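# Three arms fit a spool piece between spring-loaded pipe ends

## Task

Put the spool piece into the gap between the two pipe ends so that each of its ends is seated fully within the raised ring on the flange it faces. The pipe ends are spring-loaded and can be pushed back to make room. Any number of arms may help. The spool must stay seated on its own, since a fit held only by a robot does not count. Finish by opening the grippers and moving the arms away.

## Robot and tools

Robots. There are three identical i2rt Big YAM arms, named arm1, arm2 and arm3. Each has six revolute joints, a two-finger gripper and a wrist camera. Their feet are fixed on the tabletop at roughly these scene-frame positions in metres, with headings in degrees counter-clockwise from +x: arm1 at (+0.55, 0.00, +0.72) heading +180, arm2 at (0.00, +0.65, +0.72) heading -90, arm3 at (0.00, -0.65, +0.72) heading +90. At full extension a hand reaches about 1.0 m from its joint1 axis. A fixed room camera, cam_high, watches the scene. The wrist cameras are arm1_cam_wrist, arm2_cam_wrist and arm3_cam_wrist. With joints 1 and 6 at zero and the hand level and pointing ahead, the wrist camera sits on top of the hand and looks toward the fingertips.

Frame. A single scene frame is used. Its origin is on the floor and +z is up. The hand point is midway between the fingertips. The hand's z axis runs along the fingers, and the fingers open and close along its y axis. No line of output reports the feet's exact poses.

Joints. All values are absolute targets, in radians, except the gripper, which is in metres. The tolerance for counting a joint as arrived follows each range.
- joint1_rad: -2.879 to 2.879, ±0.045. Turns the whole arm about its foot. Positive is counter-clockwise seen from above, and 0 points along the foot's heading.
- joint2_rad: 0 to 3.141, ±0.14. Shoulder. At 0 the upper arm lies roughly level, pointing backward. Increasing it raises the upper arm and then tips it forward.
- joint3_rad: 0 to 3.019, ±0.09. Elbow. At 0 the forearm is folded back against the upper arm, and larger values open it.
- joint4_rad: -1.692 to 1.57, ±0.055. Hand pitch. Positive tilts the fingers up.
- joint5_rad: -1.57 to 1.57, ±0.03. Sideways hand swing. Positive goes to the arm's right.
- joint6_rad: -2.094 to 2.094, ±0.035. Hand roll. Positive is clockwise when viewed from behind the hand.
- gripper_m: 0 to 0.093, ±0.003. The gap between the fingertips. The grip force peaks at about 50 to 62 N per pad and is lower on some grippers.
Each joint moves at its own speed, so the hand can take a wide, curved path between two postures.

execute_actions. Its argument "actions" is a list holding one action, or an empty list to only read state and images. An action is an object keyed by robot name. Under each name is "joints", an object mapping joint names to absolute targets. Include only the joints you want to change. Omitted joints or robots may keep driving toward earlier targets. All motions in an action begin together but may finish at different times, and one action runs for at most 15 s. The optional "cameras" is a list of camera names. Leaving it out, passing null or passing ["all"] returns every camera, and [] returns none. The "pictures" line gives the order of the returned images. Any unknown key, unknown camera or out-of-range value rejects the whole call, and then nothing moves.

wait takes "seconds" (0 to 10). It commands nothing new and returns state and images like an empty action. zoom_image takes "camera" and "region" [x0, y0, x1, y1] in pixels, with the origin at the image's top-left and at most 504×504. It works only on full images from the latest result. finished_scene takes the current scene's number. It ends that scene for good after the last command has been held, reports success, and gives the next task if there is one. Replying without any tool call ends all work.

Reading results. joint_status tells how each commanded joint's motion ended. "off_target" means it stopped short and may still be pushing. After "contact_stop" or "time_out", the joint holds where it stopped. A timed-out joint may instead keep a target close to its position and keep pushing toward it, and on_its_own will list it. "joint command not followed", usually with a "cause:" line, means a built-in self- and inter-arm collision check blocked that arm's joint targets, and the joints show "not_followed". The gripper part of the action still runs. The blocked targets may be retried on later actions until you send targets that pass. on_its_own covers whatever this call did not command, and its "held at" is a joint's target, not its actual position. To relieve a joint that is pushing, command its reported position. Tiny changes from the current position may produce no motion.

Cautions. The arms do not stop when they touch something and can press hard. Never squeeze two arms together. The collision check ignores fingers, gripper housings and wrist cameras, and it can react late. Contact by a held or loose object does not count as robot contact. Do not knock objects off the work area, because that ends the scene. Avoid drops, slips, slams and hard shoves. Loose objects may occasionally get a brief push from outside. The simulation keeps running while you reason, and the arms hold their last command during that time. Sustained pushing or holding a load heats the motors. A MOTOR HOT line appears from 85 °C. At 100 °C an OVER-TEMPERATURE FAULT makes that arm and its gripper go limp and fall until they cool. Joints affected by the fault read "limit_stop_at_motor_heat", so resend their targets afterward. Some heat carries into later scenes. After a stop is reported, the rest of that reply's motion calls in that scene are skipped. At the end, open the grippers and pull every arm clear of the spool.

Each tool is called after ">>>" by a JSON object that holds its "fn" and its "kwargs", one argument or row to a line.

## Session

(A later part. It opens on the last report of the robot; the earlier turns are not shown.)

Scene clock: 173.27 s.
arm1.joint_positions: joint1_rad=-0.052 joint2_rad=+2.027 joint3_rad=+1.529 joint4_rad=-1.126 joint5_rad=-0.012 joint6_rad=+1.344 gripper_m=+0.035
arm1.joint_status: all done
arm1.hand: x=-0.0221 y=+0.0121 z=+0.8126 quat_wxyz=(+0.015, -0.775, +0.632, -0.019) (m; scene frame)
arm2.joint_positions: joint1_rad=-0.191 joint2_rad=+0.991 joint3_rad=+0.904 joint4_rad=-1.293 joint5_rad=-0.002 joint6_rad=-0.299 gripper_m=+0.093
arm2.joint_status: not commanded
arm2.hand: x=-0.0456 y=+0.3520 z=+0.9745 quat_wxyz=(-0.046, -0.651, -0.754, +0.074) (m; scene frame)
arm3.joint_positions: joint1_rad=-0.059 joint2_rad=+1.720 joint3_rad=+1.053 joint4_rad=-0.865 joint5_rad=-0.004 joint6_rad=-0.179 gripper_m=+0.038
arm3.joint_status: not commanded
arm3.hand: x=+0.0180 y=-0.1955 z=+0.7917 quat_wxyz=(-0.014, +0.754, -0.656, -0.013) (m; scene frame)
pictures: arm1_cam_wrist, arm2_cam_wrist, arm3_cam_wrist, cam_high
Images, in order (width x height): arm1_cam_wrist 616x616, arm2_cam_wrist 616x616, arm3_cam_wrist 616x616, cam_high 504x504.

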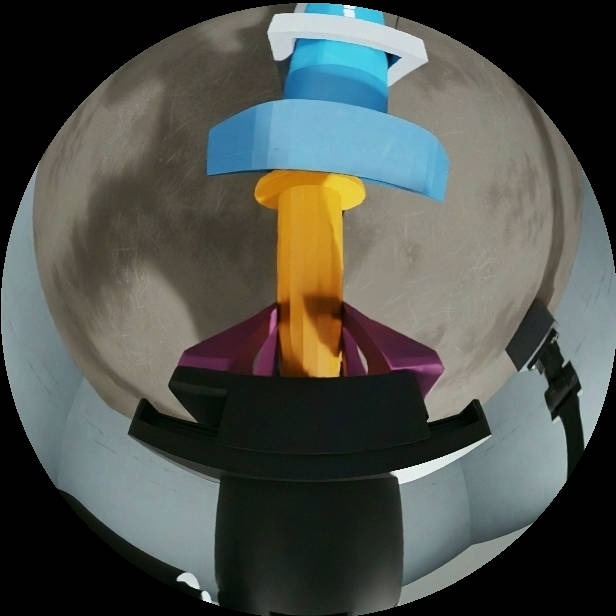

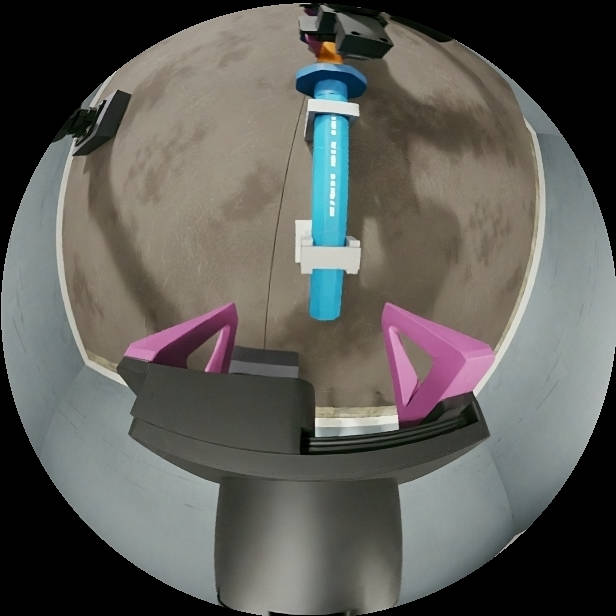

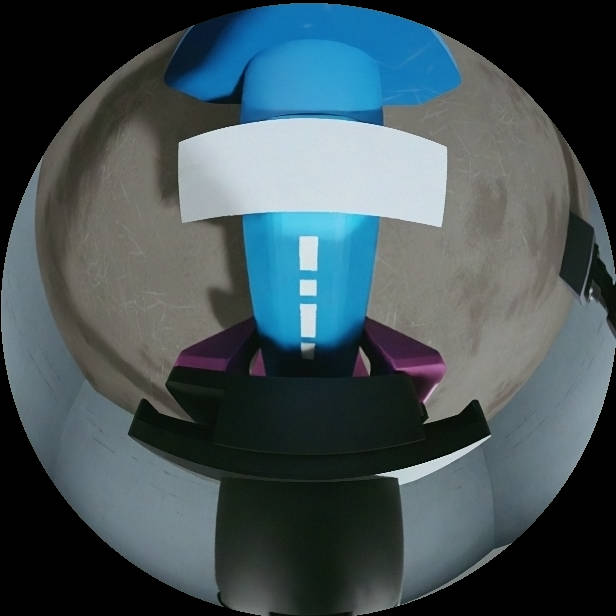

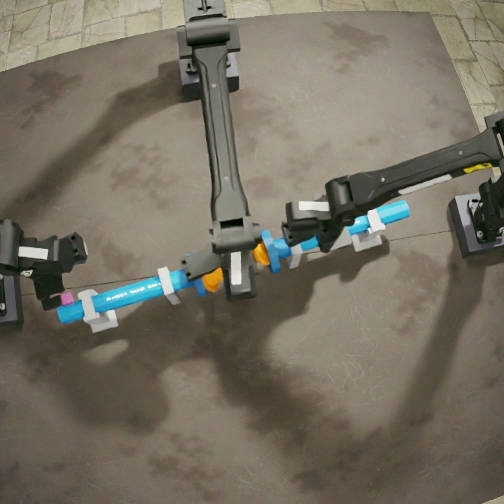

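>>> {"fn": "execute_actions", "kwargs": {
  "actions": [
    {"arm1":{"joints":{"joint1_rad":-0.13,"joint2_rad":2.07}},"arm3":{"joints":{"joint2_rad":1.6,"joint3_rad":0.95}}}
  ],
  "cameras": ["arm1_cam_wrist","arm3_cam_wrist","cam_high"]
}}

>>> {"fn": "zoom_image", "kwargs": {
  "camera": "cam_high",
  "region": [150,190,330,330]
}}

Scene clock: 179.67 s.
arm1.joint_positions: joint1_rad=-0.056 joint2_rad=+2.027 joint3_rad=+1.529 joint4_rad=-1.125 joint5_rad=-0.020 joint6_rad=+1.344 gripper_m=+0.035
arm1.joint_status: joint1_rad time_out (moved -0.004 of -0.078); the others done
arm1.on_its_own: joint1_rad reads -0.056 and still pushes toward -0.130 since a time_out
arm1.hand: x=-0.0222 y=+0.0130 z=+0.8126 quat_wxyz=(+0.011, -0.773, +0.634, -0.021) (m; scene frame)
arm2.joint_positions: joint1_rad=-0.191 joint2_rad=+0.991 joint3_rad=+0.904 joint4_rad=-1.293 joint5_rad=-0.002 joint6_rad=-0.299 gripper_m=+0.093
arm2.joint_status: not commanded
arm2.hand: x=-0.0456 y=+0.3520 z=+0.9745 quat_wxyz=(-0.046, -0.651, -0.754, +0.074) (m; scene frame)
arm3.joint_positions: joint1_rad=-0.059 joint2_rad=+1.698 joint3_rad=+1.021 joint4_rad=-0.816 joint5_rad=-0.004 joint6_rad=-0.178 gripper_m=+0.038
arm3.joint_status: all done
arm3.hand: x=+0.0179 y=-0.1964 z=+0.7919 quat_wxyz=(-0.029, +0.754, -0.656, -0.026) (m; scene frame)
pictures: arm1_cam_wrist, arm3_cam_wrist, cam_high
Images, in order (width x height): arm1_cam_wrist 616x616, arm3_cam_wrist 616x616, cam_high 504x504.

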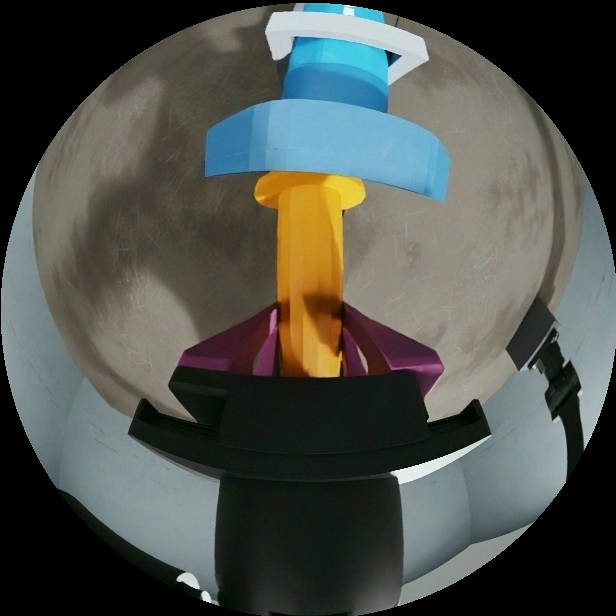

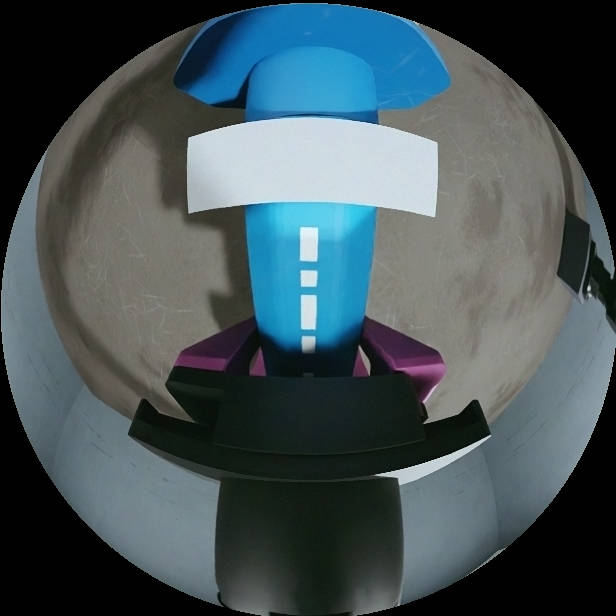

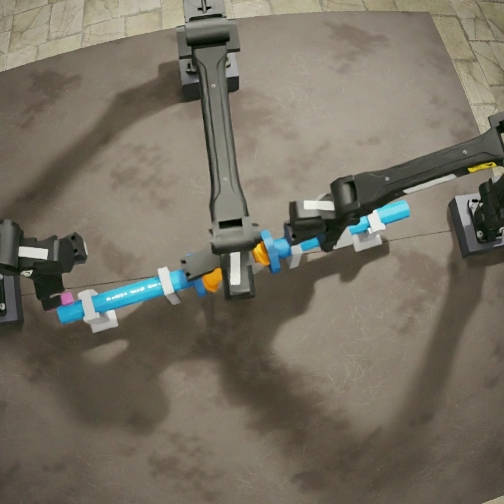

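Region (150, 190, 330, 330) of cam_high's 504x504 image, scaled by 2.800, with more detail than that image has.

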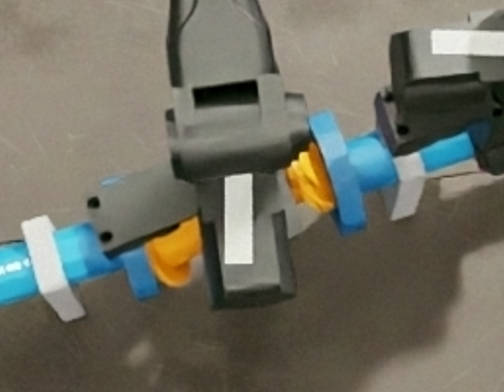

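>>> {"fn": "execute_actions", "kwargs": {
  "actions": [
    {"arm1":{"joints":{"joint1_rad":-0.056,"joint2_rad":2.03}},"arm2":{"joints":{"joint1_rad":-0.225,"joint2_rad":1.43,"joint3_rad":1.02,"joint4_rad":-1.14,"joint6_rad":-0.335}}}
  ],
  "cameras": ["arm2_cam_wrist"]
}}

>>> {"fn": "execute_actions", "kwargs": {
  "actions": [
    {"arm2":{"joints":{"joint2_rad":1.55,"joint3_rad":0.9,"joint4_rad":-0.91}}}
  ],
  "cameras": ["arm2_cam_wrist"]
}}

Scene clock: 190.73 s.
arm1.joint_positions: joint1_rad=-0.050 joint2_rad=+2.025 joint3_rad=+1.529 joint4_rad=-1.124 joint5_rad=-0.009 joint6_rad=+1.345 gripper_m=+0.035
arm1.joint_status: all done
arm1.hand: x=-0.0226 y=+0.0119 z=+0.8134 quat_wxyz=(+0.015, -0.775, +0.632, -0.017) (m; scene frame)
arm2.joint_positions: joint1_rad=-0.214 joint2_rad=+1.439 joint3_rad=+0.985 joint4_rad=-1.146 joint5_rad=-0.002 joint6_rad=-0.324 gripper_m=+0.093
arm2.joint_status: all done
arm2.hand: x=-0.0656 y=+0.2788 z=+0.8652 quat_wxyz=(+0.011, -0.652, -0.758, -0.019) (m; scene frame)
arm3.joint_positions: joint1_rad=-0.059 joint2_rad=+1.698 joint3_rad=+1.021 joint4_rad=-0.816 joint5_rad=-0.004 joint6_rad=-0.178 gripper_m=+0.038
arm3.joint_status: not commanded
arm3.hand: x=+0.0179 y=-0.1964 z=+0.7919 quat_wxyz=(-0.029, +0.754, -0.656, -0.026) (m; scene frame)
pictures: arm2_cam_wrist
Images, in order (width x height): arm2_cam_wrist 616x616.

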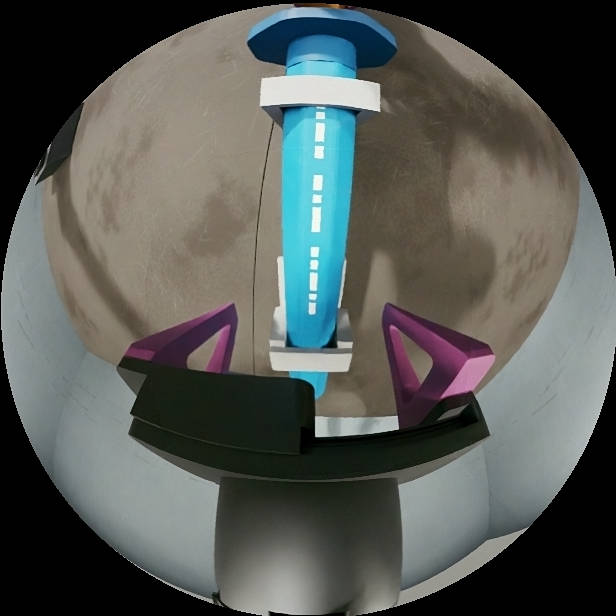

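Scene clock: 191.73 s.
arm1.joint_positions: joint1_rad=-0.050 joint2_rad=+2.025 joint3_rad=+1.529 joint4_rad=-1.124 joint5_rad=-0.009 joint6_rad=+1.345 gripper_m=+0.035
arm1.joint_status: not commanded
arm1.hand: x=-0.0226 y=+0.0119 z=+0.8134 quat_wxyz=(+0.015, -0.775, +0.632, -0.017) (m; scene frame)
arm2.joint_positions: joint1_rad=-0.214 joint2_rad=+1.559 joint3_rad=+0.901 joint4_rad=-0.920 joint5_rad=-0.002 joint6_rad=-0.324 gripper_m=+0.093
arm2.joint_status: all done
arm2.hand: x=-0.0673 y=+0.2699 z=+0.7941 quat_wxyz=(+0.006, -0.653, -0.758, -0.010) (m; scene frame)
arm3.joint_positions: joint1_rad=-0.059 joint2_rad=+1.698 joint3_rad=+1.021 joint4_rad=-0.816 joint5_rad=-0.004 joint6_rad=-0.178 gripper_m=+0.038
arm3.joint_status: not commanded
arm3.hand: x=+0.0179 y=-0.1964 z=+0.7919 quat_wxyz=(-0.029, +0.754, -0.656, -0.026) (m; scene frame)
pictures: arm2_cam_wrist
Images, in order (width x height): arm2_cam_wrist 616x616.

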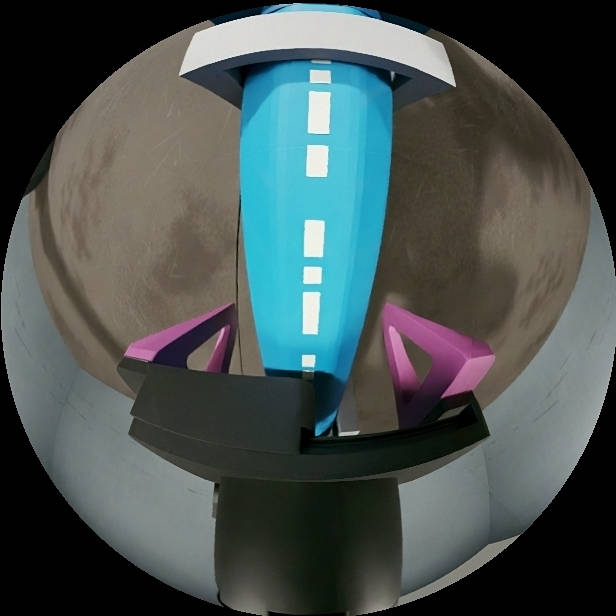

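Grip and pull.

>>> {"fn": "execute_actions", "kwargs": {
  "actions": [
    {"arm2":{"joints":{"gripper_m":0}}}
  ],
  "cameras": []
}}

>>> {"fn": "execute_actions", "kwargs": {
  "actions": [
    {"arm2":{"joints":{"joint1_rad":-0.25,"joint2_rad":1.43,"joint3_rad":0.77,"joint4_rad":-0.91}}}
  ],
  "cameras": []
}}

>>> {"fn": "execute_actions", "kwargs": {
  "actions": [
    {"arm1":{"joints":{"joint1_rad":-0.02,"joint5_rad":0.25}}}
  ]
}}

>>> {"fn": "zoom_image", "kwargs": {
  "camera": "cam_high",
  "region": [150,190,330,330]
}}

Scene clock: 195.83 s.
arm1.joint_positions: joint1_rad=-0.050 joint2_rad=+2.025 joint3_rad=+1.529 joint4_rad=-1.124 joint5_rad=-0.008 joint6_rad=+1.350 gripper_m=+0.035
arm1.joint_status: not commanded
arm1.hand: x=-0.0226 y=+0.0120 z=+0.8136 quat_wxyz=(+0.015, -0.773, +0.634, -0.016) (m; scene frame)
arm2.joint_positions: joint1_rad=-0.215 joint2_rad=+1.559 joint3_rad=+0.901 joint4_rad=-0.920 joint5_rad=-0.003 joint6_rad=-0.314 gripper_m=+0.038
arm2.joint_status: gripper_m off_target (ended at +0.038, target +0.000)
arm2.hand: x=-0.0676 y=+0.2698 z=+0.7941 quat_wxyz=(+0.005, -0.657, -0.754, -0.010) (m; scene frame)
arm3.joint_positions: joint1_rad=-0.059 joint2_rad=+1.698 joint3_rad=+1.021 joint4_rad=-0.816 joint5_rad=-0.004 joint6_rad=-0.178 gripper_m=+0.038
arm3.joint_status: not commanded
arm3.hand: x=+0.0179 y=-0.1964 z=+0.7919 quat_wxyz=(-0.029, +0.754, -0.656, -0.026) (m; scene frame)
pictures: none
No camera images: the call's "cameras" was empty. Leave "cameras" out to get every camera's image.

Scene clock: 197.73 s.
arm1.joint_positions: joint1_rad=-0.050 joint2_rad=+2.026 joint3_rad=+1.529 joint4_rad=-1.094 joint5_rad=-0.003 joint6_rad=+1.366 gripper_m=+0.035
arm1.joint_status: not commanded
arm1.hand: x=-0.0300 y=+0.0130 z=+0.8126 quat_wxyz=(+0.008, -0.768, +0.640, -0.003) (m; scene frame)
arm2.joint_positions: joint1_rad=-0.226 joint2_rad=+1.490 joint3_rad=+0.819 joint4_rad=-0.845 joint5_rad=-0.006 joint6_rad=-0.314 gripper_m=+0.038
arm2.joint_status: joint4_rad time_out (moved +0.075 of +0.010); the others done
arm2.on_its_own: joint4_rad reads -0.845 and still pushes toward -0.910 since a time_out
arm2.hand: x=-0.0685 y=+0.2842 z=+0.7943 quat_wxyz=(-0.012, -0.661, -0.751, +0.016) (m; scene frame)
arm3.joint_positions: joint1_rad=-0.059 joint2_rad=+1.698 joint3_rad=+1.021 joint4_rad=-0.816 joint5_rad=-0.004 joint6_rad=-0.177 gripper_m=+0.038
arm3.joint_status: not commanded
arm3.hand: x=+0.0179 y=-0.1964 z=+0.7919 quat_wxyz=(-0.029, +0.753, -0.657, -0.026) (m; scene frame)
pictures: none
No camera images: the call's "cameras" was empty. Leave "cameras" out to get every camera's image.

not run: a stop came earlier in this reply.

This scene's latest camera images include none from cam_high. They are from: arm2_cam_wrist. Call execute_actions without "cameras", or with cam_high in "cameras", to get its image.

>>> {"fn": "execute_actions", "kwargs": {
  "actions": [
    {"arm1":{"joints":{"joint1_rad":-0.03,"joint5_rad":0.2,"joint2_rad":2.0}},"arm2":{"joints":{"joint4_rad":-0.86}}}
  ]
}}

>>> {"fn": "zoom_image", "kwargs": {
  "camera": "cam_high",
  "region": [150,190,330,330]
}}

Scene clock: 200.20 s.
arm1.joint_positions: joint1_rad=-0.015 joint2_rad=+2.026 joint3_rad=+1.529 joint4_rad=-1.094 joint5_rad=+0.180 joint6_rad=+1.368 gripper_m=+0.035
arm1.joint_status: all done
arm1.hand: x=-0.0306 y=+0.0239 z=+0.8155 quat_wxyz=(+0.079, -0.776, +0.624, +0.055) (m; scene frame)
arm2.joint_positions: joint1_rad=-0.226 joint2_rad=+1.481 joint3_rad=+0.807 joint4_rad=-0.821 joint5_rad=-0.006 joint6_rad=-0.314 gripper_m=+0.038
arm2.joint_status: all done
arm2.hand: x=-0.0689 y=+0.2831 z=+0.7941 quat_wxyz=(-0.017, -0.661, -0.750, +0.026) (m; scene frame)
arm3.joint_positions: joint1_rad=-0.059 joint2_rad=+1.698 joint3_rad=+1.021 joint4_rad=-0.816 joint5_rad=-0.004 joint6_rad=-0.177 gripper_m=+0.038
arm3.joint_status: not commanded
arm3.hand: x=+0.0179 y=-0.1964 z=+0.7919 quat_wxyz=(-0.029, +0.753, -0.657, -0.026) (m; scene frame)
pictures: arm1_cam_wrist, arm2_cam_wrist, arm3_cam_wrist, cam_high
Images, in order (width x height): arm1_cam_wrist 616x616, arm2_cam_wrist 616x616, arm3_cam_wrist 616x616, cam_high 504x504.

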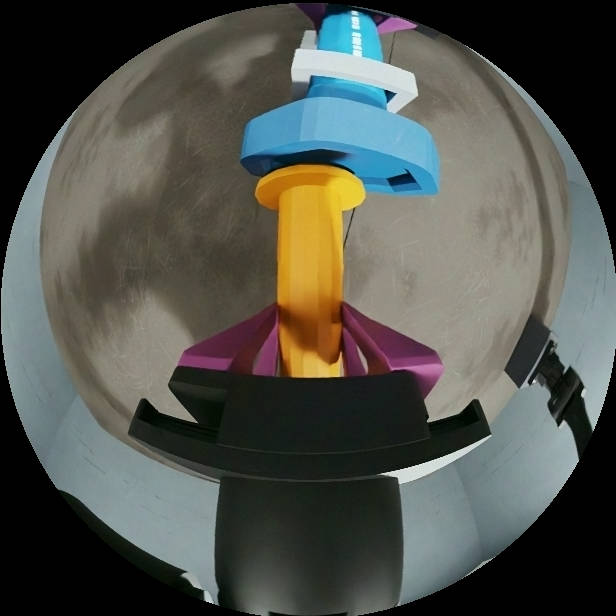

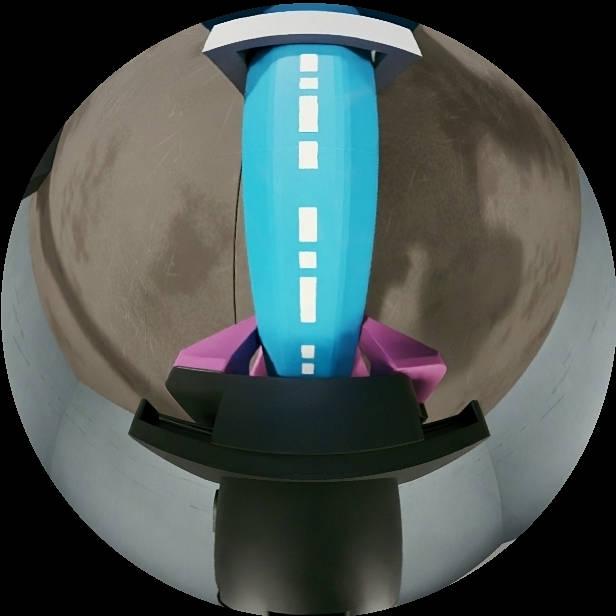

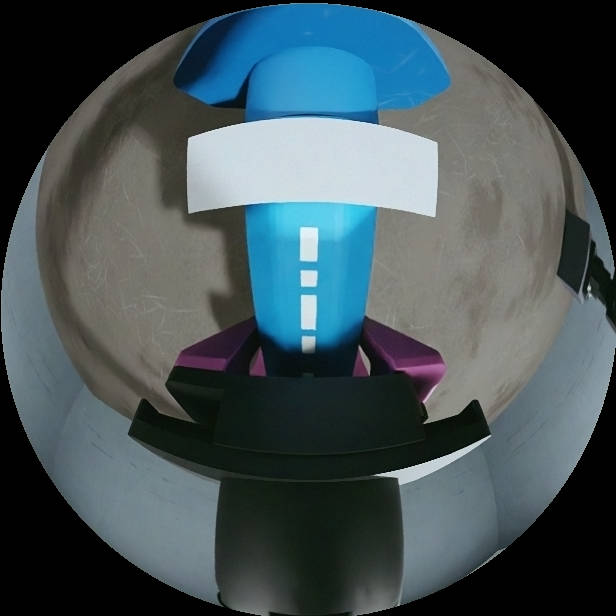

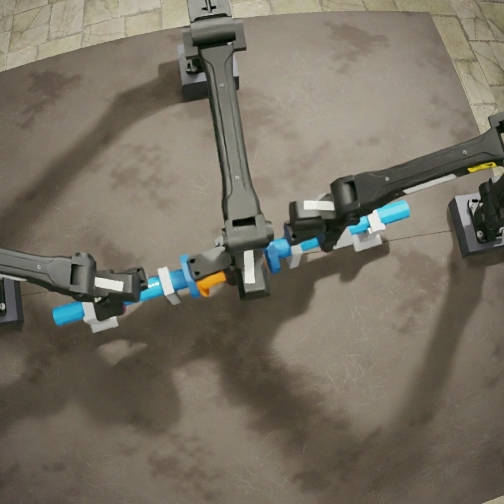

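Region (150, 190, 330, 330) of cam_high's 504x504 image, scaled by 2.800, with more detail than that image has.

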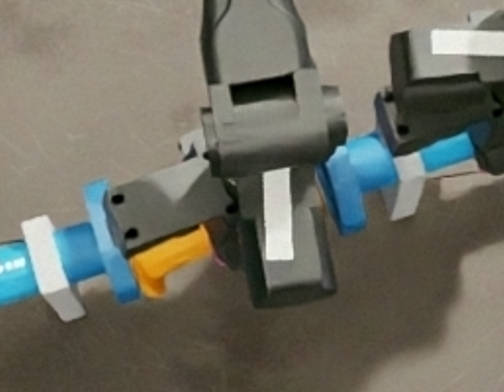

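>>> {"fn": "execute_actions", "kwargs": {
  "actions": [
    {"arm1":{"joints":{"joint2_rad":2.085,"joint4_rad":-1.12}}}
  ],
  "cameras": ["arm1_cam_wrist","arm2_cam_wrist","cam_high"]
}}

>>> {"fn": "zoom_image", "kwargs": {
  "camera": "cam_high",
  "region": [150,190,330,330]
}}

Scene clock: 205.70 s.
arm1.joint_positions: joint1_rad=-0.008 joint2_rad=+2.074 joint3_rad=+1.529 joint4_rad=-1.108 joint5_rad=+0.184 joint6_rad=+1.368 gripper_m=+0.035
arm1.joint_status: all done
arm1.hand: x=-0.0213 y=+0.0212 z=+0.7893 quat_wxyz=(+0.100, -0.779, +0.619, +0.033) (m; scene frame)
arm2.joint_positions: joint1_rad=-0.226 joint2_rad=+1.481 joint3_rad=+0.807 joint4_rad=-0.821 joint5_rad=-0.006 joint6_rad=-0.314 gripper_m=+0.038
arm2.joint_status: not commanded
arm2.hand: x=-0.0689 y=+0.2831 z=+0.7943 quat_wxyz=(-0.017, -0.661, -0.750, +0.026) (m; scene frame)
arm3.joint_positions: joint1_rad=-0.059 joint2_rad=+1.698 joint3_rad=+1.021 joint4_rad=-0.816 joint5_rad=-0.004 joint6_rad=-0.177 gripper_m=+0.038
arm3.joint_status: not commanded
arm3.hand: x=+0.0179 y=-0.1964 z=+0.7919 quat_wxyz=(-0.029, +0.753, -0.657, -0.026) (m; scene frame)
pictures: arm1_cam_wrist, arm2_cam_wrist, cam_high
Images, in order (width x height): arm1_cam_wrist 616x616, arm2_cam_wrist 616x616, cam_high 504x504.

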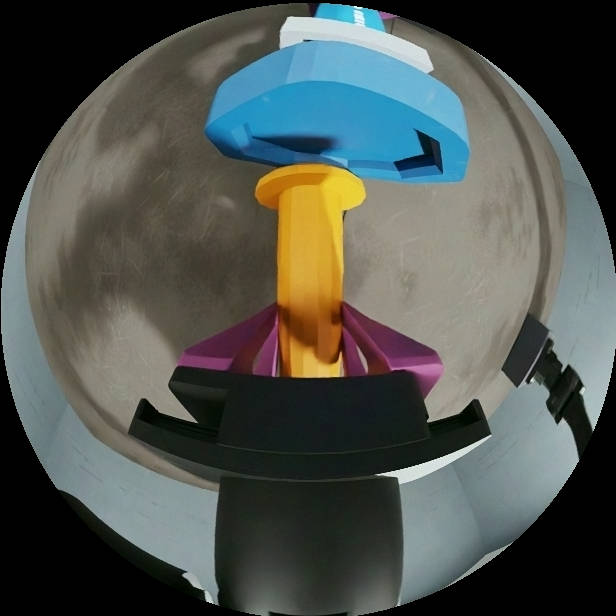

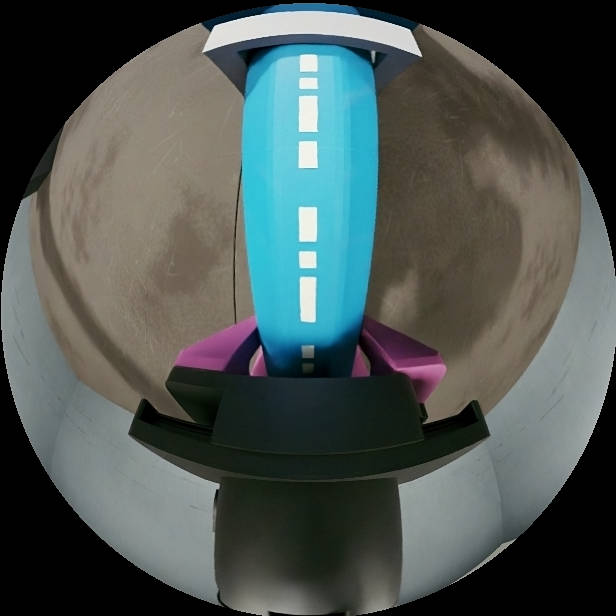

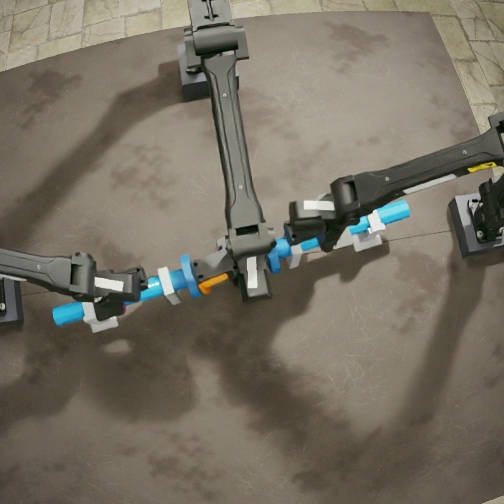

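Region (150, 190, 330, 330) of cam_high's 504x504 image, scaled by 2.800, with more detail than that image has.

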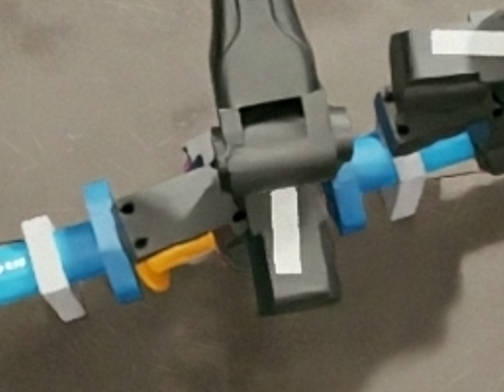

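>>> {"fn": "execute_actions", "kwargs": {
  "actions": [
    {"arm1":{"joints":{"joint1_rad":0.02,"joint5_rad":0.28}}}
  ],
  "cameras": ["arm1_cam_wrist","arm3_cam_wrist"]
}}

>>> {"fn": "execute_actions", "kwargs": {
  "actions": [
    {"arm2":{"joints":{"gripper_m":0.093,"joint2_rad":1.48,"joint3_rad":0.81,"joint4_rad":-0.83}},"arm3":{"joints":{"gripper_m":0.093,"joint2_rad":1.7,"joint3_rad":1.02}}}
  ],
  "cameras": []
}}

>>> {"fn": "execute_actions", "kwargs": {
  "actions": [
    {"arm2":{"joints":{"joint2_rad":0.9,"joint3_rad":0.9,"joint4_rad":-1.3}},"arm3":{"joints":{"joint2_rad":1.0,"joint3_rad":1.0,"joint4_rad":-1.3}}}
  ]
}}

>>> {"fn": "zoom_image", "kwargs": {
  "camera": "cam_high",
  "region": [150,190,330,330]
}}

Scene clock: 215.27 s.
arm1.joint_positions: joint1_rad=+0.020 joint2_rad=+2.082 joint3_rad=+1.529 joint4_rad=-1.108 joint5_rad=+0.274 joint6_rad=+1.370 gripper_m=+0.035
arm1.joint_status: all done
arm1.hand: x=-0.0215 y=+0.0199 z=+0.7886 quat_wxyz=(+0.136, -0.784, +0.603, +0.060) (m; scene frame)
arm2.joint_positions: joint1_rad=-0.226 joint2_rad=+1.481 joint3_rad=+0.807 joint4_rad=-0.821 joint5_rad=-0.006 joint6_rad=-0.314 gripper_m=+0.038
arm2.joint_status: not commanded
arm2.hand: x=-0.0689 y=+0.2831 z=+0.7943 quat_wxyz=(-0.017, -0.661, -0.750, +0.026) (m; scene frame)
arm3.joint_positions: joint1_rad=-0.059 joint2_rad=+1.698 joint3_rad=+1.021 joint4_rad=-0.816 joint5_rad=-0.004 joint6_rad=-0.177 gripper_m=+0.038
arm3.joint_status: not commanded
arm3.hand: x=+0.0179 y=-0.1964 z=+0.7919 quat_wxyz=(-0.029, +0.753, -0.657, -0.026) (m; scene frame)
pictures: arm1_cam_wrist, arm3_cam_wrist
Images, in order (width x height): arm1_cam_wrist 616x616, arm3_cam_wrist 616x616.

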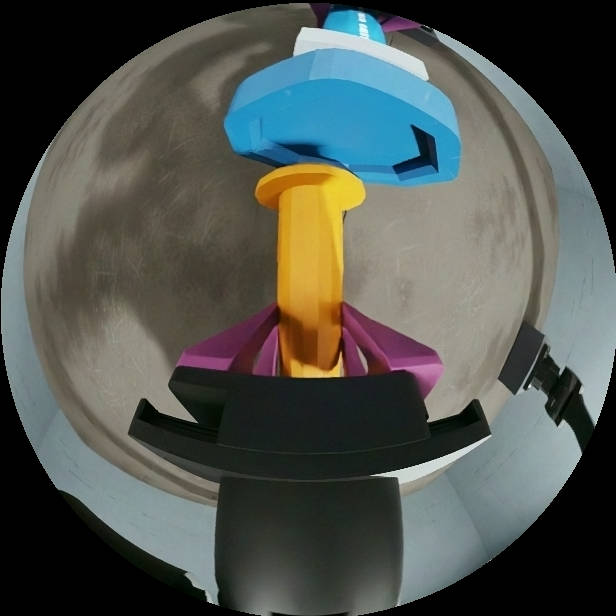

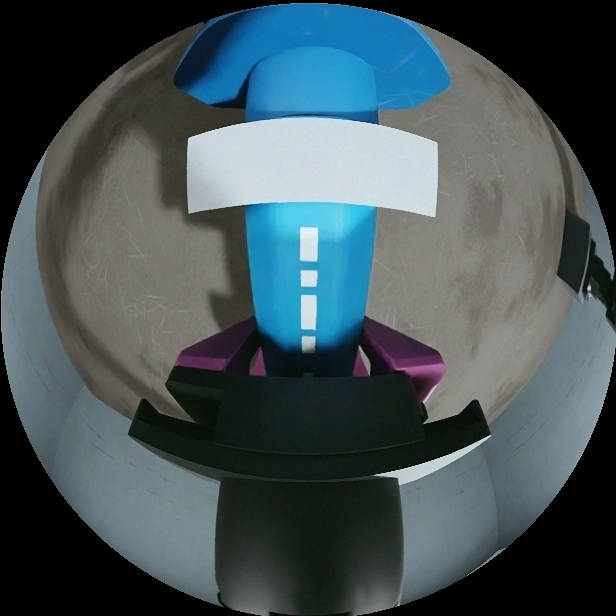

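Scene clock: 215.97 s.
arm1.joint_positions: joint1_rad=+0.020 joint2_rad=+2.082 joint3_rad=+1.529 joint4_rad=-1.108 joint5_rad=+0.275 joint6_rad=+1.382 gripper_m=+0.035
arm1.joint_status: not commanded
arm1.hand: x=-0.0214 y=+0.0200 z=+0.7884 quat_wxyz=(+0.136, -0.780, +0.607, +0.061) (m; scene frame)
arm2.joint_positions: joint1_rad=-0.238 joint2_rad=+1.481 joint3_rad=+0.807 joint4_rad=-0.822 joint5_rad=-0.003 joint6_rad=-0.324 gripper_m=+0.093
arm2.joint_status: all done
arm2.hand: x=-0.0738 y=+0.2844 z=+0.7940 quat_wxyz=(-0.015, -0.662, -0.749, +0.026) (m; scene frame)
arm3.joint_positions: joint1_rad=-0.063 joint2_rad=+1.694 joint3_rad=+1.023 joint4_rad=-0.904 joint5_rad=-0.002 joint6_rad=-0.192 gripper_m=+0.093
arm3.joint_status: all done
arm3.hand: x=+0.0194 y=-0.2169 z=+0.7934 quat_wxyz=(+0.003, +0.757, -0.653, +0.001) (m; scene frame)
pictures: none
No camera images: the call's "cameras" was empty. Leave "cameras" out to get every camera's image.

Scene clock: 217.27 s.
arm1.joint_positions: joint1_rad=+0.020 joint2_rad=+2.082 joint3_rad=+1.529 joint4_rad=-1.108 joint5_rad=+0.275 joint6_rad=+1.382 gripper_m=+0.035
arm1.joint_status: not commanded
arm1.hand: x=-0.0214 y=+0.0200 z=+0.7884 quat_wxyz=(+0.136, -0.780, +0.607, +0.061) (m; scene frame)
arm2.joint_positions: joint1_rad=-0.238 joint2_rad=+0.892 joint3_rad=+0.855 joint4_rad=-1.292 joint5_rad=-0.003 joint6_rad=-0.324 gripper_m=+0.093
arm2.joint_status: all done
arm2.hand: x=-0.0551 y=+0.3748 z=+0.9802 quat_wxyz=(-0.057, -0.657, -0.745, +0.098) (m; scene frame)
arm3.joint_positions: joint1_rad=-0.063 joint2_rad=+0.994 joint3_rad=+1.001 joint4_rad=-1.285 joint5_rad=-0.002 joint6_rad=-0.193 gripper_m=+0.093
arm3.joint_status: all done
arm3.hand: x=+0.0145 y=-0.3251 z=+1.0314 quat_wxyz=(-0.114, +0.749, -0.646, -0.091) (m; scene frame)
pictures: arm1_cam_wrist, arm2_cam_wrist, arm3_cam_wrist, cam_high
Images, in order (width x height): arm1_cam_wrist 616x616, arm2_cam_wrist 616x616, arm3_cam_wrist 616x616, cam_high 504x504.

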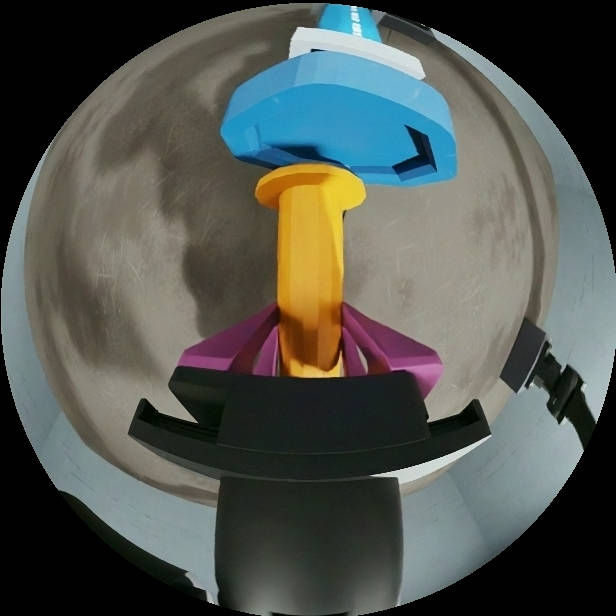

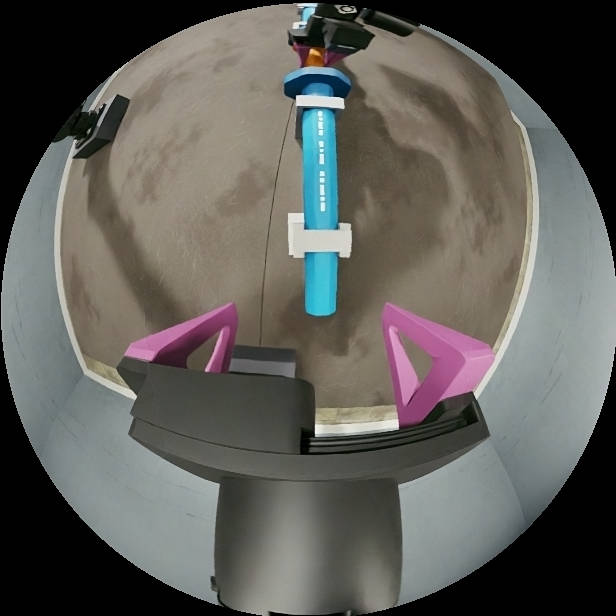

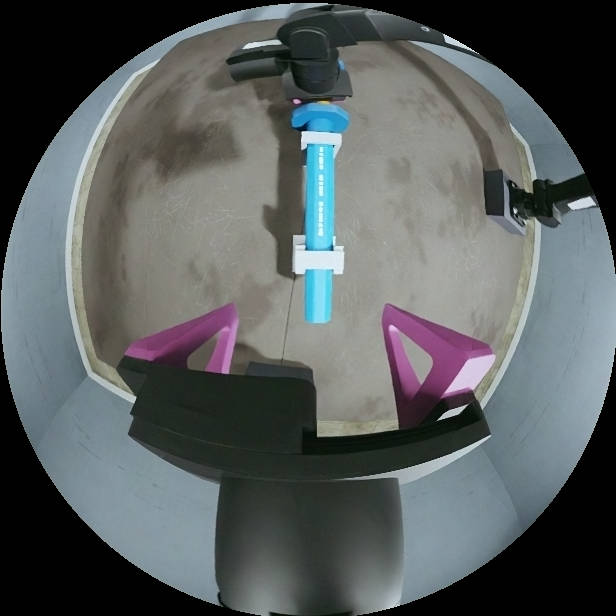

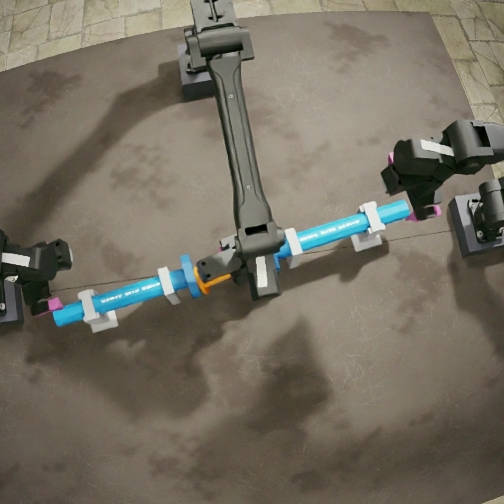

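Region (150, 190, 330, 330) of cam_high's 504x504 image, scaled by 2.800, with more detail than that image has.

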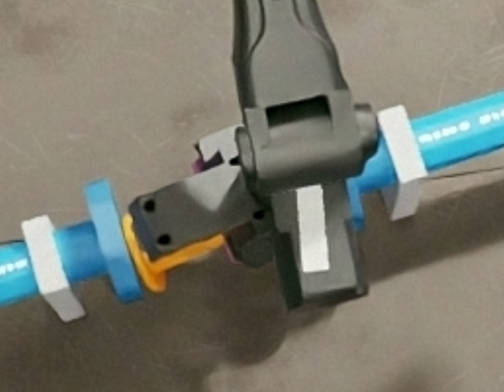

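>>> {"fn": "execute_actions", "kwargs": {
  "actions": [
    {"arm1":{"joints":{"joint1_rad":0.06,"joint5_rad":0.42}}}
  ]
}}

>>> {"fn": "zoom_image", "kwargs": {
  "camera": "arm2_cam_wrist",
  "region": [250,10,390,120]
}}

>>> {"fn": "zoom_image", "kwargs": {
  "camera": "cam_high",
  "region": [150,190,330,330]
}}

Scene clock: 223.13 s.
arm1.joint_positions: joint1_rad=+0.057 joint2_rad=+2.084 joint3_rad=+1.529 joint4_rad=-1.110 joint5_rad=+0.400 joint6_rad=+1.395 gripper_m=+0.035
arm1.joint_status: all done
arm1.hand: x=-0.0236 y=+0.0191 z=+0.7947 quat_wxyz=(+0.181, -0.781, +0.589, +0.105) (m; scene frame)
arm2.joint_positions: joint1_rad=-0.238 joint2_rad=+0.892 joint3_rad=+0.855 joint4_rad=-1.292 joint5_rad=-0.003 joint6_rad=-0.324 gripper_m=+0.093
arm2.joint_status: not commanded
arm2.hand: x=-0.0551 y=+0.3748 z=+0.9802 quat_wxyz=(-0.057, -0.657, -0.745, +0.098) (m; scene frame)
arm3.joint_positions: joint1_rad=-0.063 joint2_rad=+0.994 joint3_rad=+1.001 joint4_rad=-1.285 joint5_rad=-0.002 joint6_rad=-0.193 gripper_m=+0.093
arm3.joint_status: not commanded
arm3.hand: x=+0.0145 y=-0.3251 z=+1.0314 quat_wxyz=(-0.114, +0.749, -0.646, -0.091) (m; scene frame)
pictures: arm1_cam_wrist, arm2_cam_wrist, arm3_cam_wrist, cam_high
Images, in order (width x height): arm1_cam_wrist 616x616, arm2_cam_wrist 616x616, arm3_cam_wrist 616x616, cam_high 504x504.

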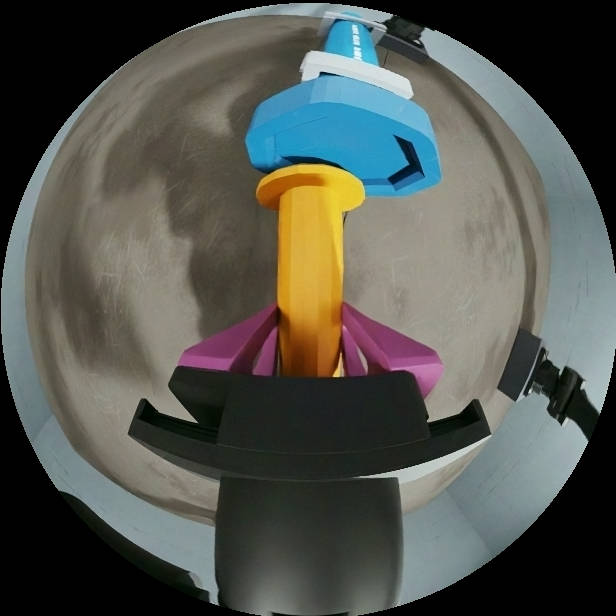

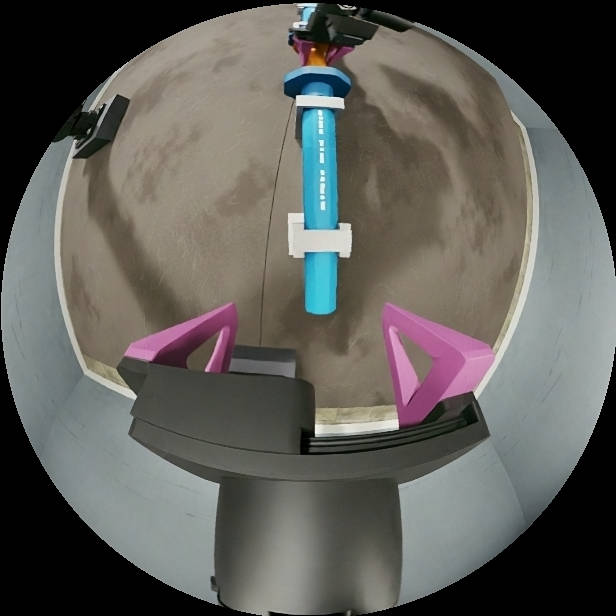

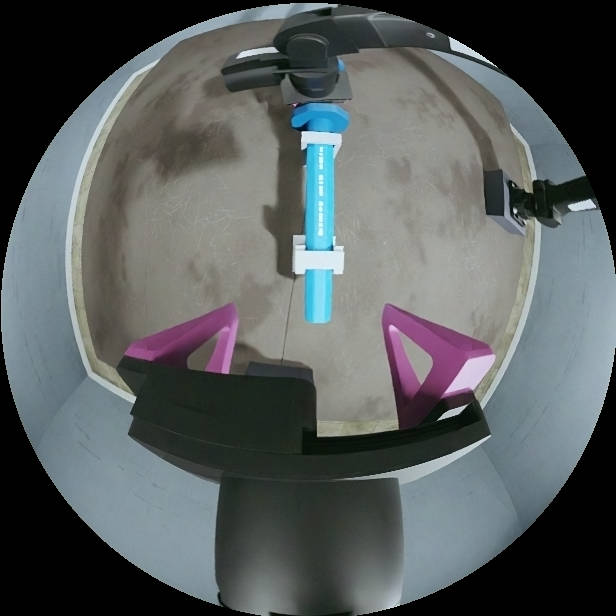

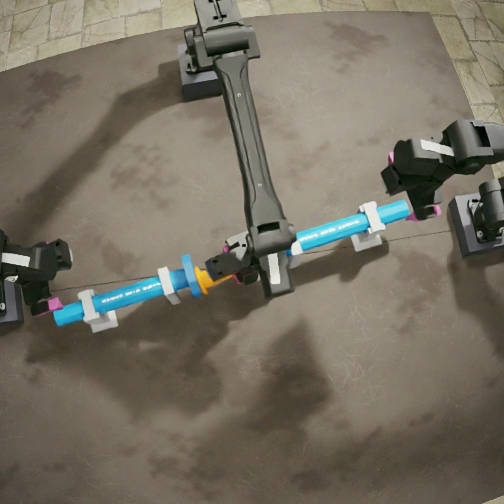

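Region (250, 10, 390, 120) of arm2_cam_wrist's 616x616 image, scaled by 3.600, with more detail than that image has; it fills the top 396 rows of this view, and the rest is white.

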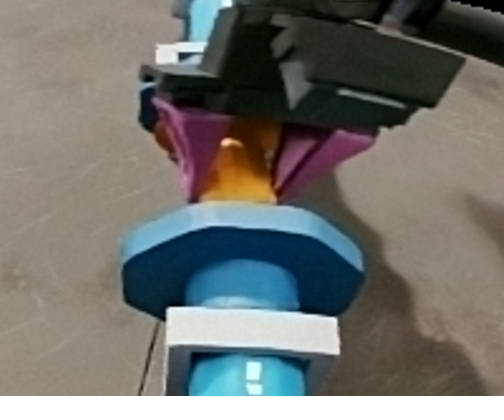

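Region (150, 190, 330, 330) of cam_high's 504x504 image, scaled by 2.800, with more detail than that image has.

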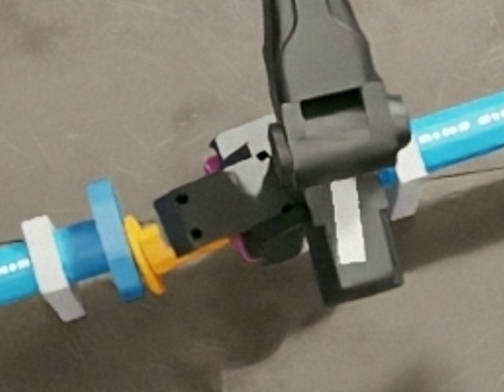

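>>> {"fn": "execute_actions", "kwargs": {
  "actions": [
    {"arm1":{"joints":{"joint4_rad":-1.19,"joint6_rad":1.43}}}
  ],
  "cameras": ["arm1_cam_wrist","cam_high"]
}}

>>> {"fn": "zoom_image", "kwargs": {
  "camera": "cam_high",
  "region": [150,190,330,330]
}}

Scene clock: 229.27 s.
arm1.joint_positions: joint1_rad=+0.059 joint2_rad=+2.084 joint3_rad=+1.529 joint4_rad=-1.131 joint5_rad=+0.410 joint6_rad=+1.437 gripper_m=+0.035
arm1.joint_status: joint4_rad time_out (moved -0.022 of -0.080); the others done
arm1.on_its_own: joint4_rad reads -1.131 and still pushes toward -1.190 since a time_out
arm1.hand: x=-0.0189 y=+0.0197 z=+0.7959 quat_wxyz=(+0.189, -0.769, +0.602, +0.105) (m; scene frame)
arm2.joint_positions: joint1_rad=-0.238 joint2_rad=+0.892 joint3_rad=+0.855 joint4_rad=-1.292 joint5_rad=-0.003 joint6_rad=-0.324 gripper_m=+0.093
arm2.joint_status: not commanded
arm2.hand: x=-0.0551 y=+0.3748 z=+0.9802 quat_wxyz=(-0.057, -0.657, -0.745, +0.098) (m; scene frame)
arm3.joint_positions: joint1_rad=-0.063 joint2_rad=+0.994 joint3_rad=+1.001 joint4_rad=-1.285 joint5_rad=-0.002 joint6_rad=-0.193 gripper_m=+0.093
arm3.joint_status: not commanded
arm3.hand: x=+0.0145 y=-0.3251 z=+1.0314 quat_wxyz=(-0.114, +0.749, -0.646, -0.091) (m; scene frame)
pictures: arm1_cam_wrist, cam_high
Images, in order (width x height): arm1_cam_wrist 616x616, cam_high 504x504.

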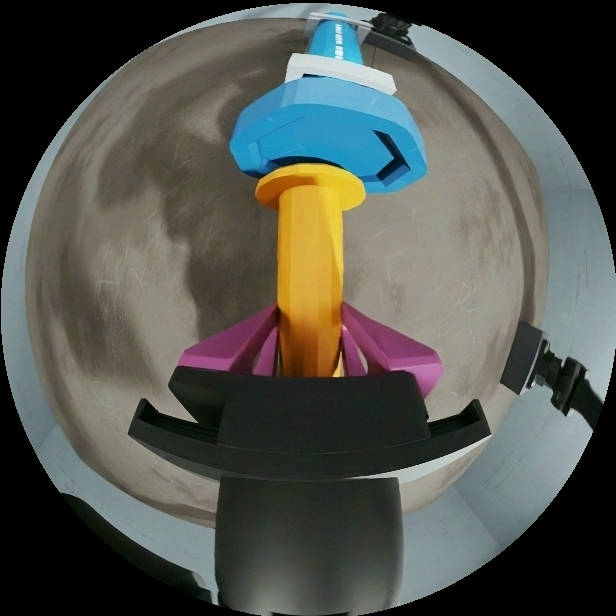

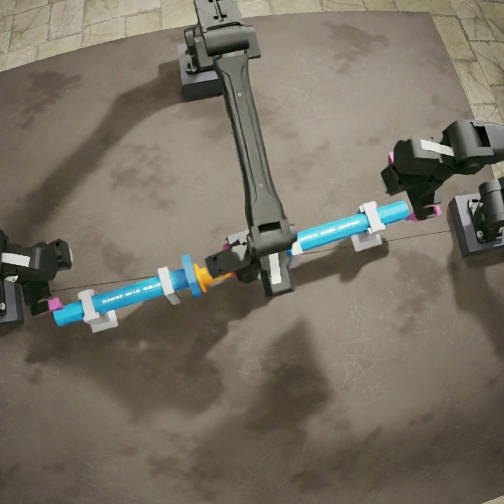

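Region (150, 190, 330, 330) of cam_high's 504x504 image, scaled by 2.800, with more detail than that image has.

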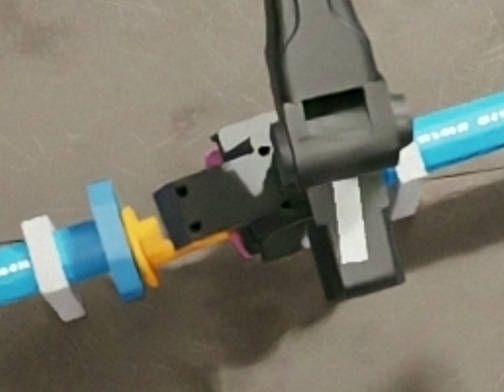

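>>> {"fn": "execute_actions", "kwargs": {
  "actions": [
    {"arm1":{"joints":{"joint4_rad":-1.13}},"arm2":{"joints":{"joint1_rad":-0.55,"joint2_rad":1.9,"joint3_rad":1.65,"joint4_rad":-1.25,"joint6_rad":-1.7}}}
  ],
  "cameras": ["arm2_cam_wrist","cam_high"]
}}

Scene clock: 243.63 s.
arm1.joint_positions: joint1_rad=+0.059 joint2_rad=+2.084 joint3_rad=+1.529 joint4_rad=-1.129 joint5_rad=+0.411 joint6_rad=+1.438 gripper_m=+0.035
arm1.joint_status: all done
arm1.hand: x=-0.0194 y=+0.0198 z=+0.7959 quat_wxyz=(+0.189, -0.769, +0.602, +0.106) (m; scene frame)
arm2.joint_positions: joint1_rad=-0.551 joint2_rad=+1.907 joint3_rad=+1.597 joint4_rad=-1.251 joint5_rad=-0.002 joint6_rad=-1.689 gripper_m=+0.093
arm2.joint_status: all done
arm2.hand: x=-0.2829 y=+0.1458 z=+0.8643 quat_wxyz=(+0.002, -0.196, -0.981, -0.003) (m; scene frame)
arm3.joint_positions: joint1_rad=-0.063 joint2_rad=+0.994 joint3_rad=+1.001 joint4_rad=-1.285 joint5_rad=-0.002 joint6_rad=-0.193 gripper_m=+0.093
arm3.joint_status: not commanded
arm3.hand: x=+0.0145 y=-0.3251 z=+1.0314 quat_wxyz=(-0.114, +0.749, -0.646, -0.091) (m; scene frame)
pictures: arm2_cam_wrist, cam_high
Images, in order (width x height): arm2_cam_wrist 616x616, cam_high 504x504.

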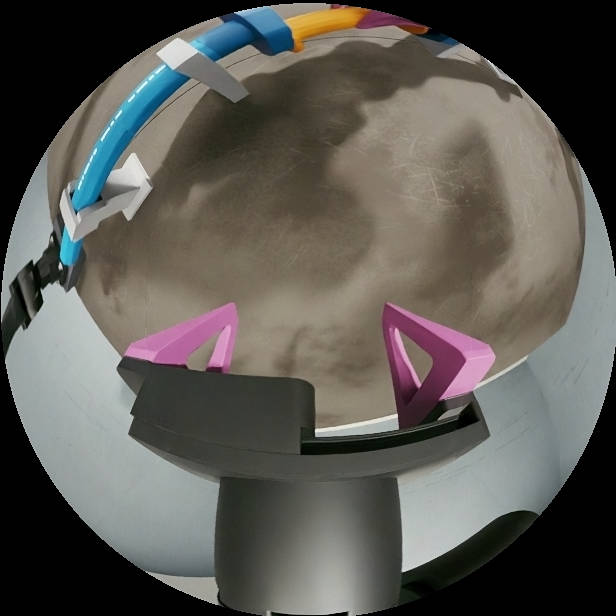

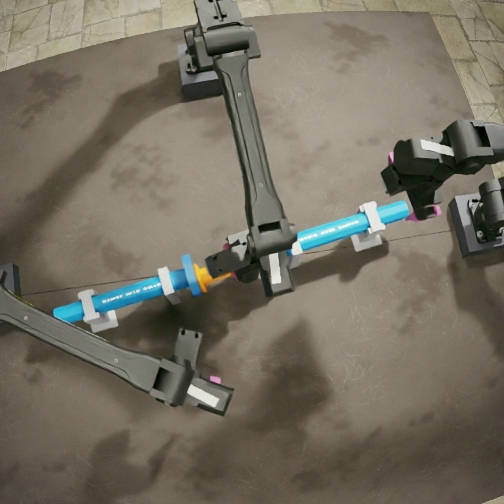

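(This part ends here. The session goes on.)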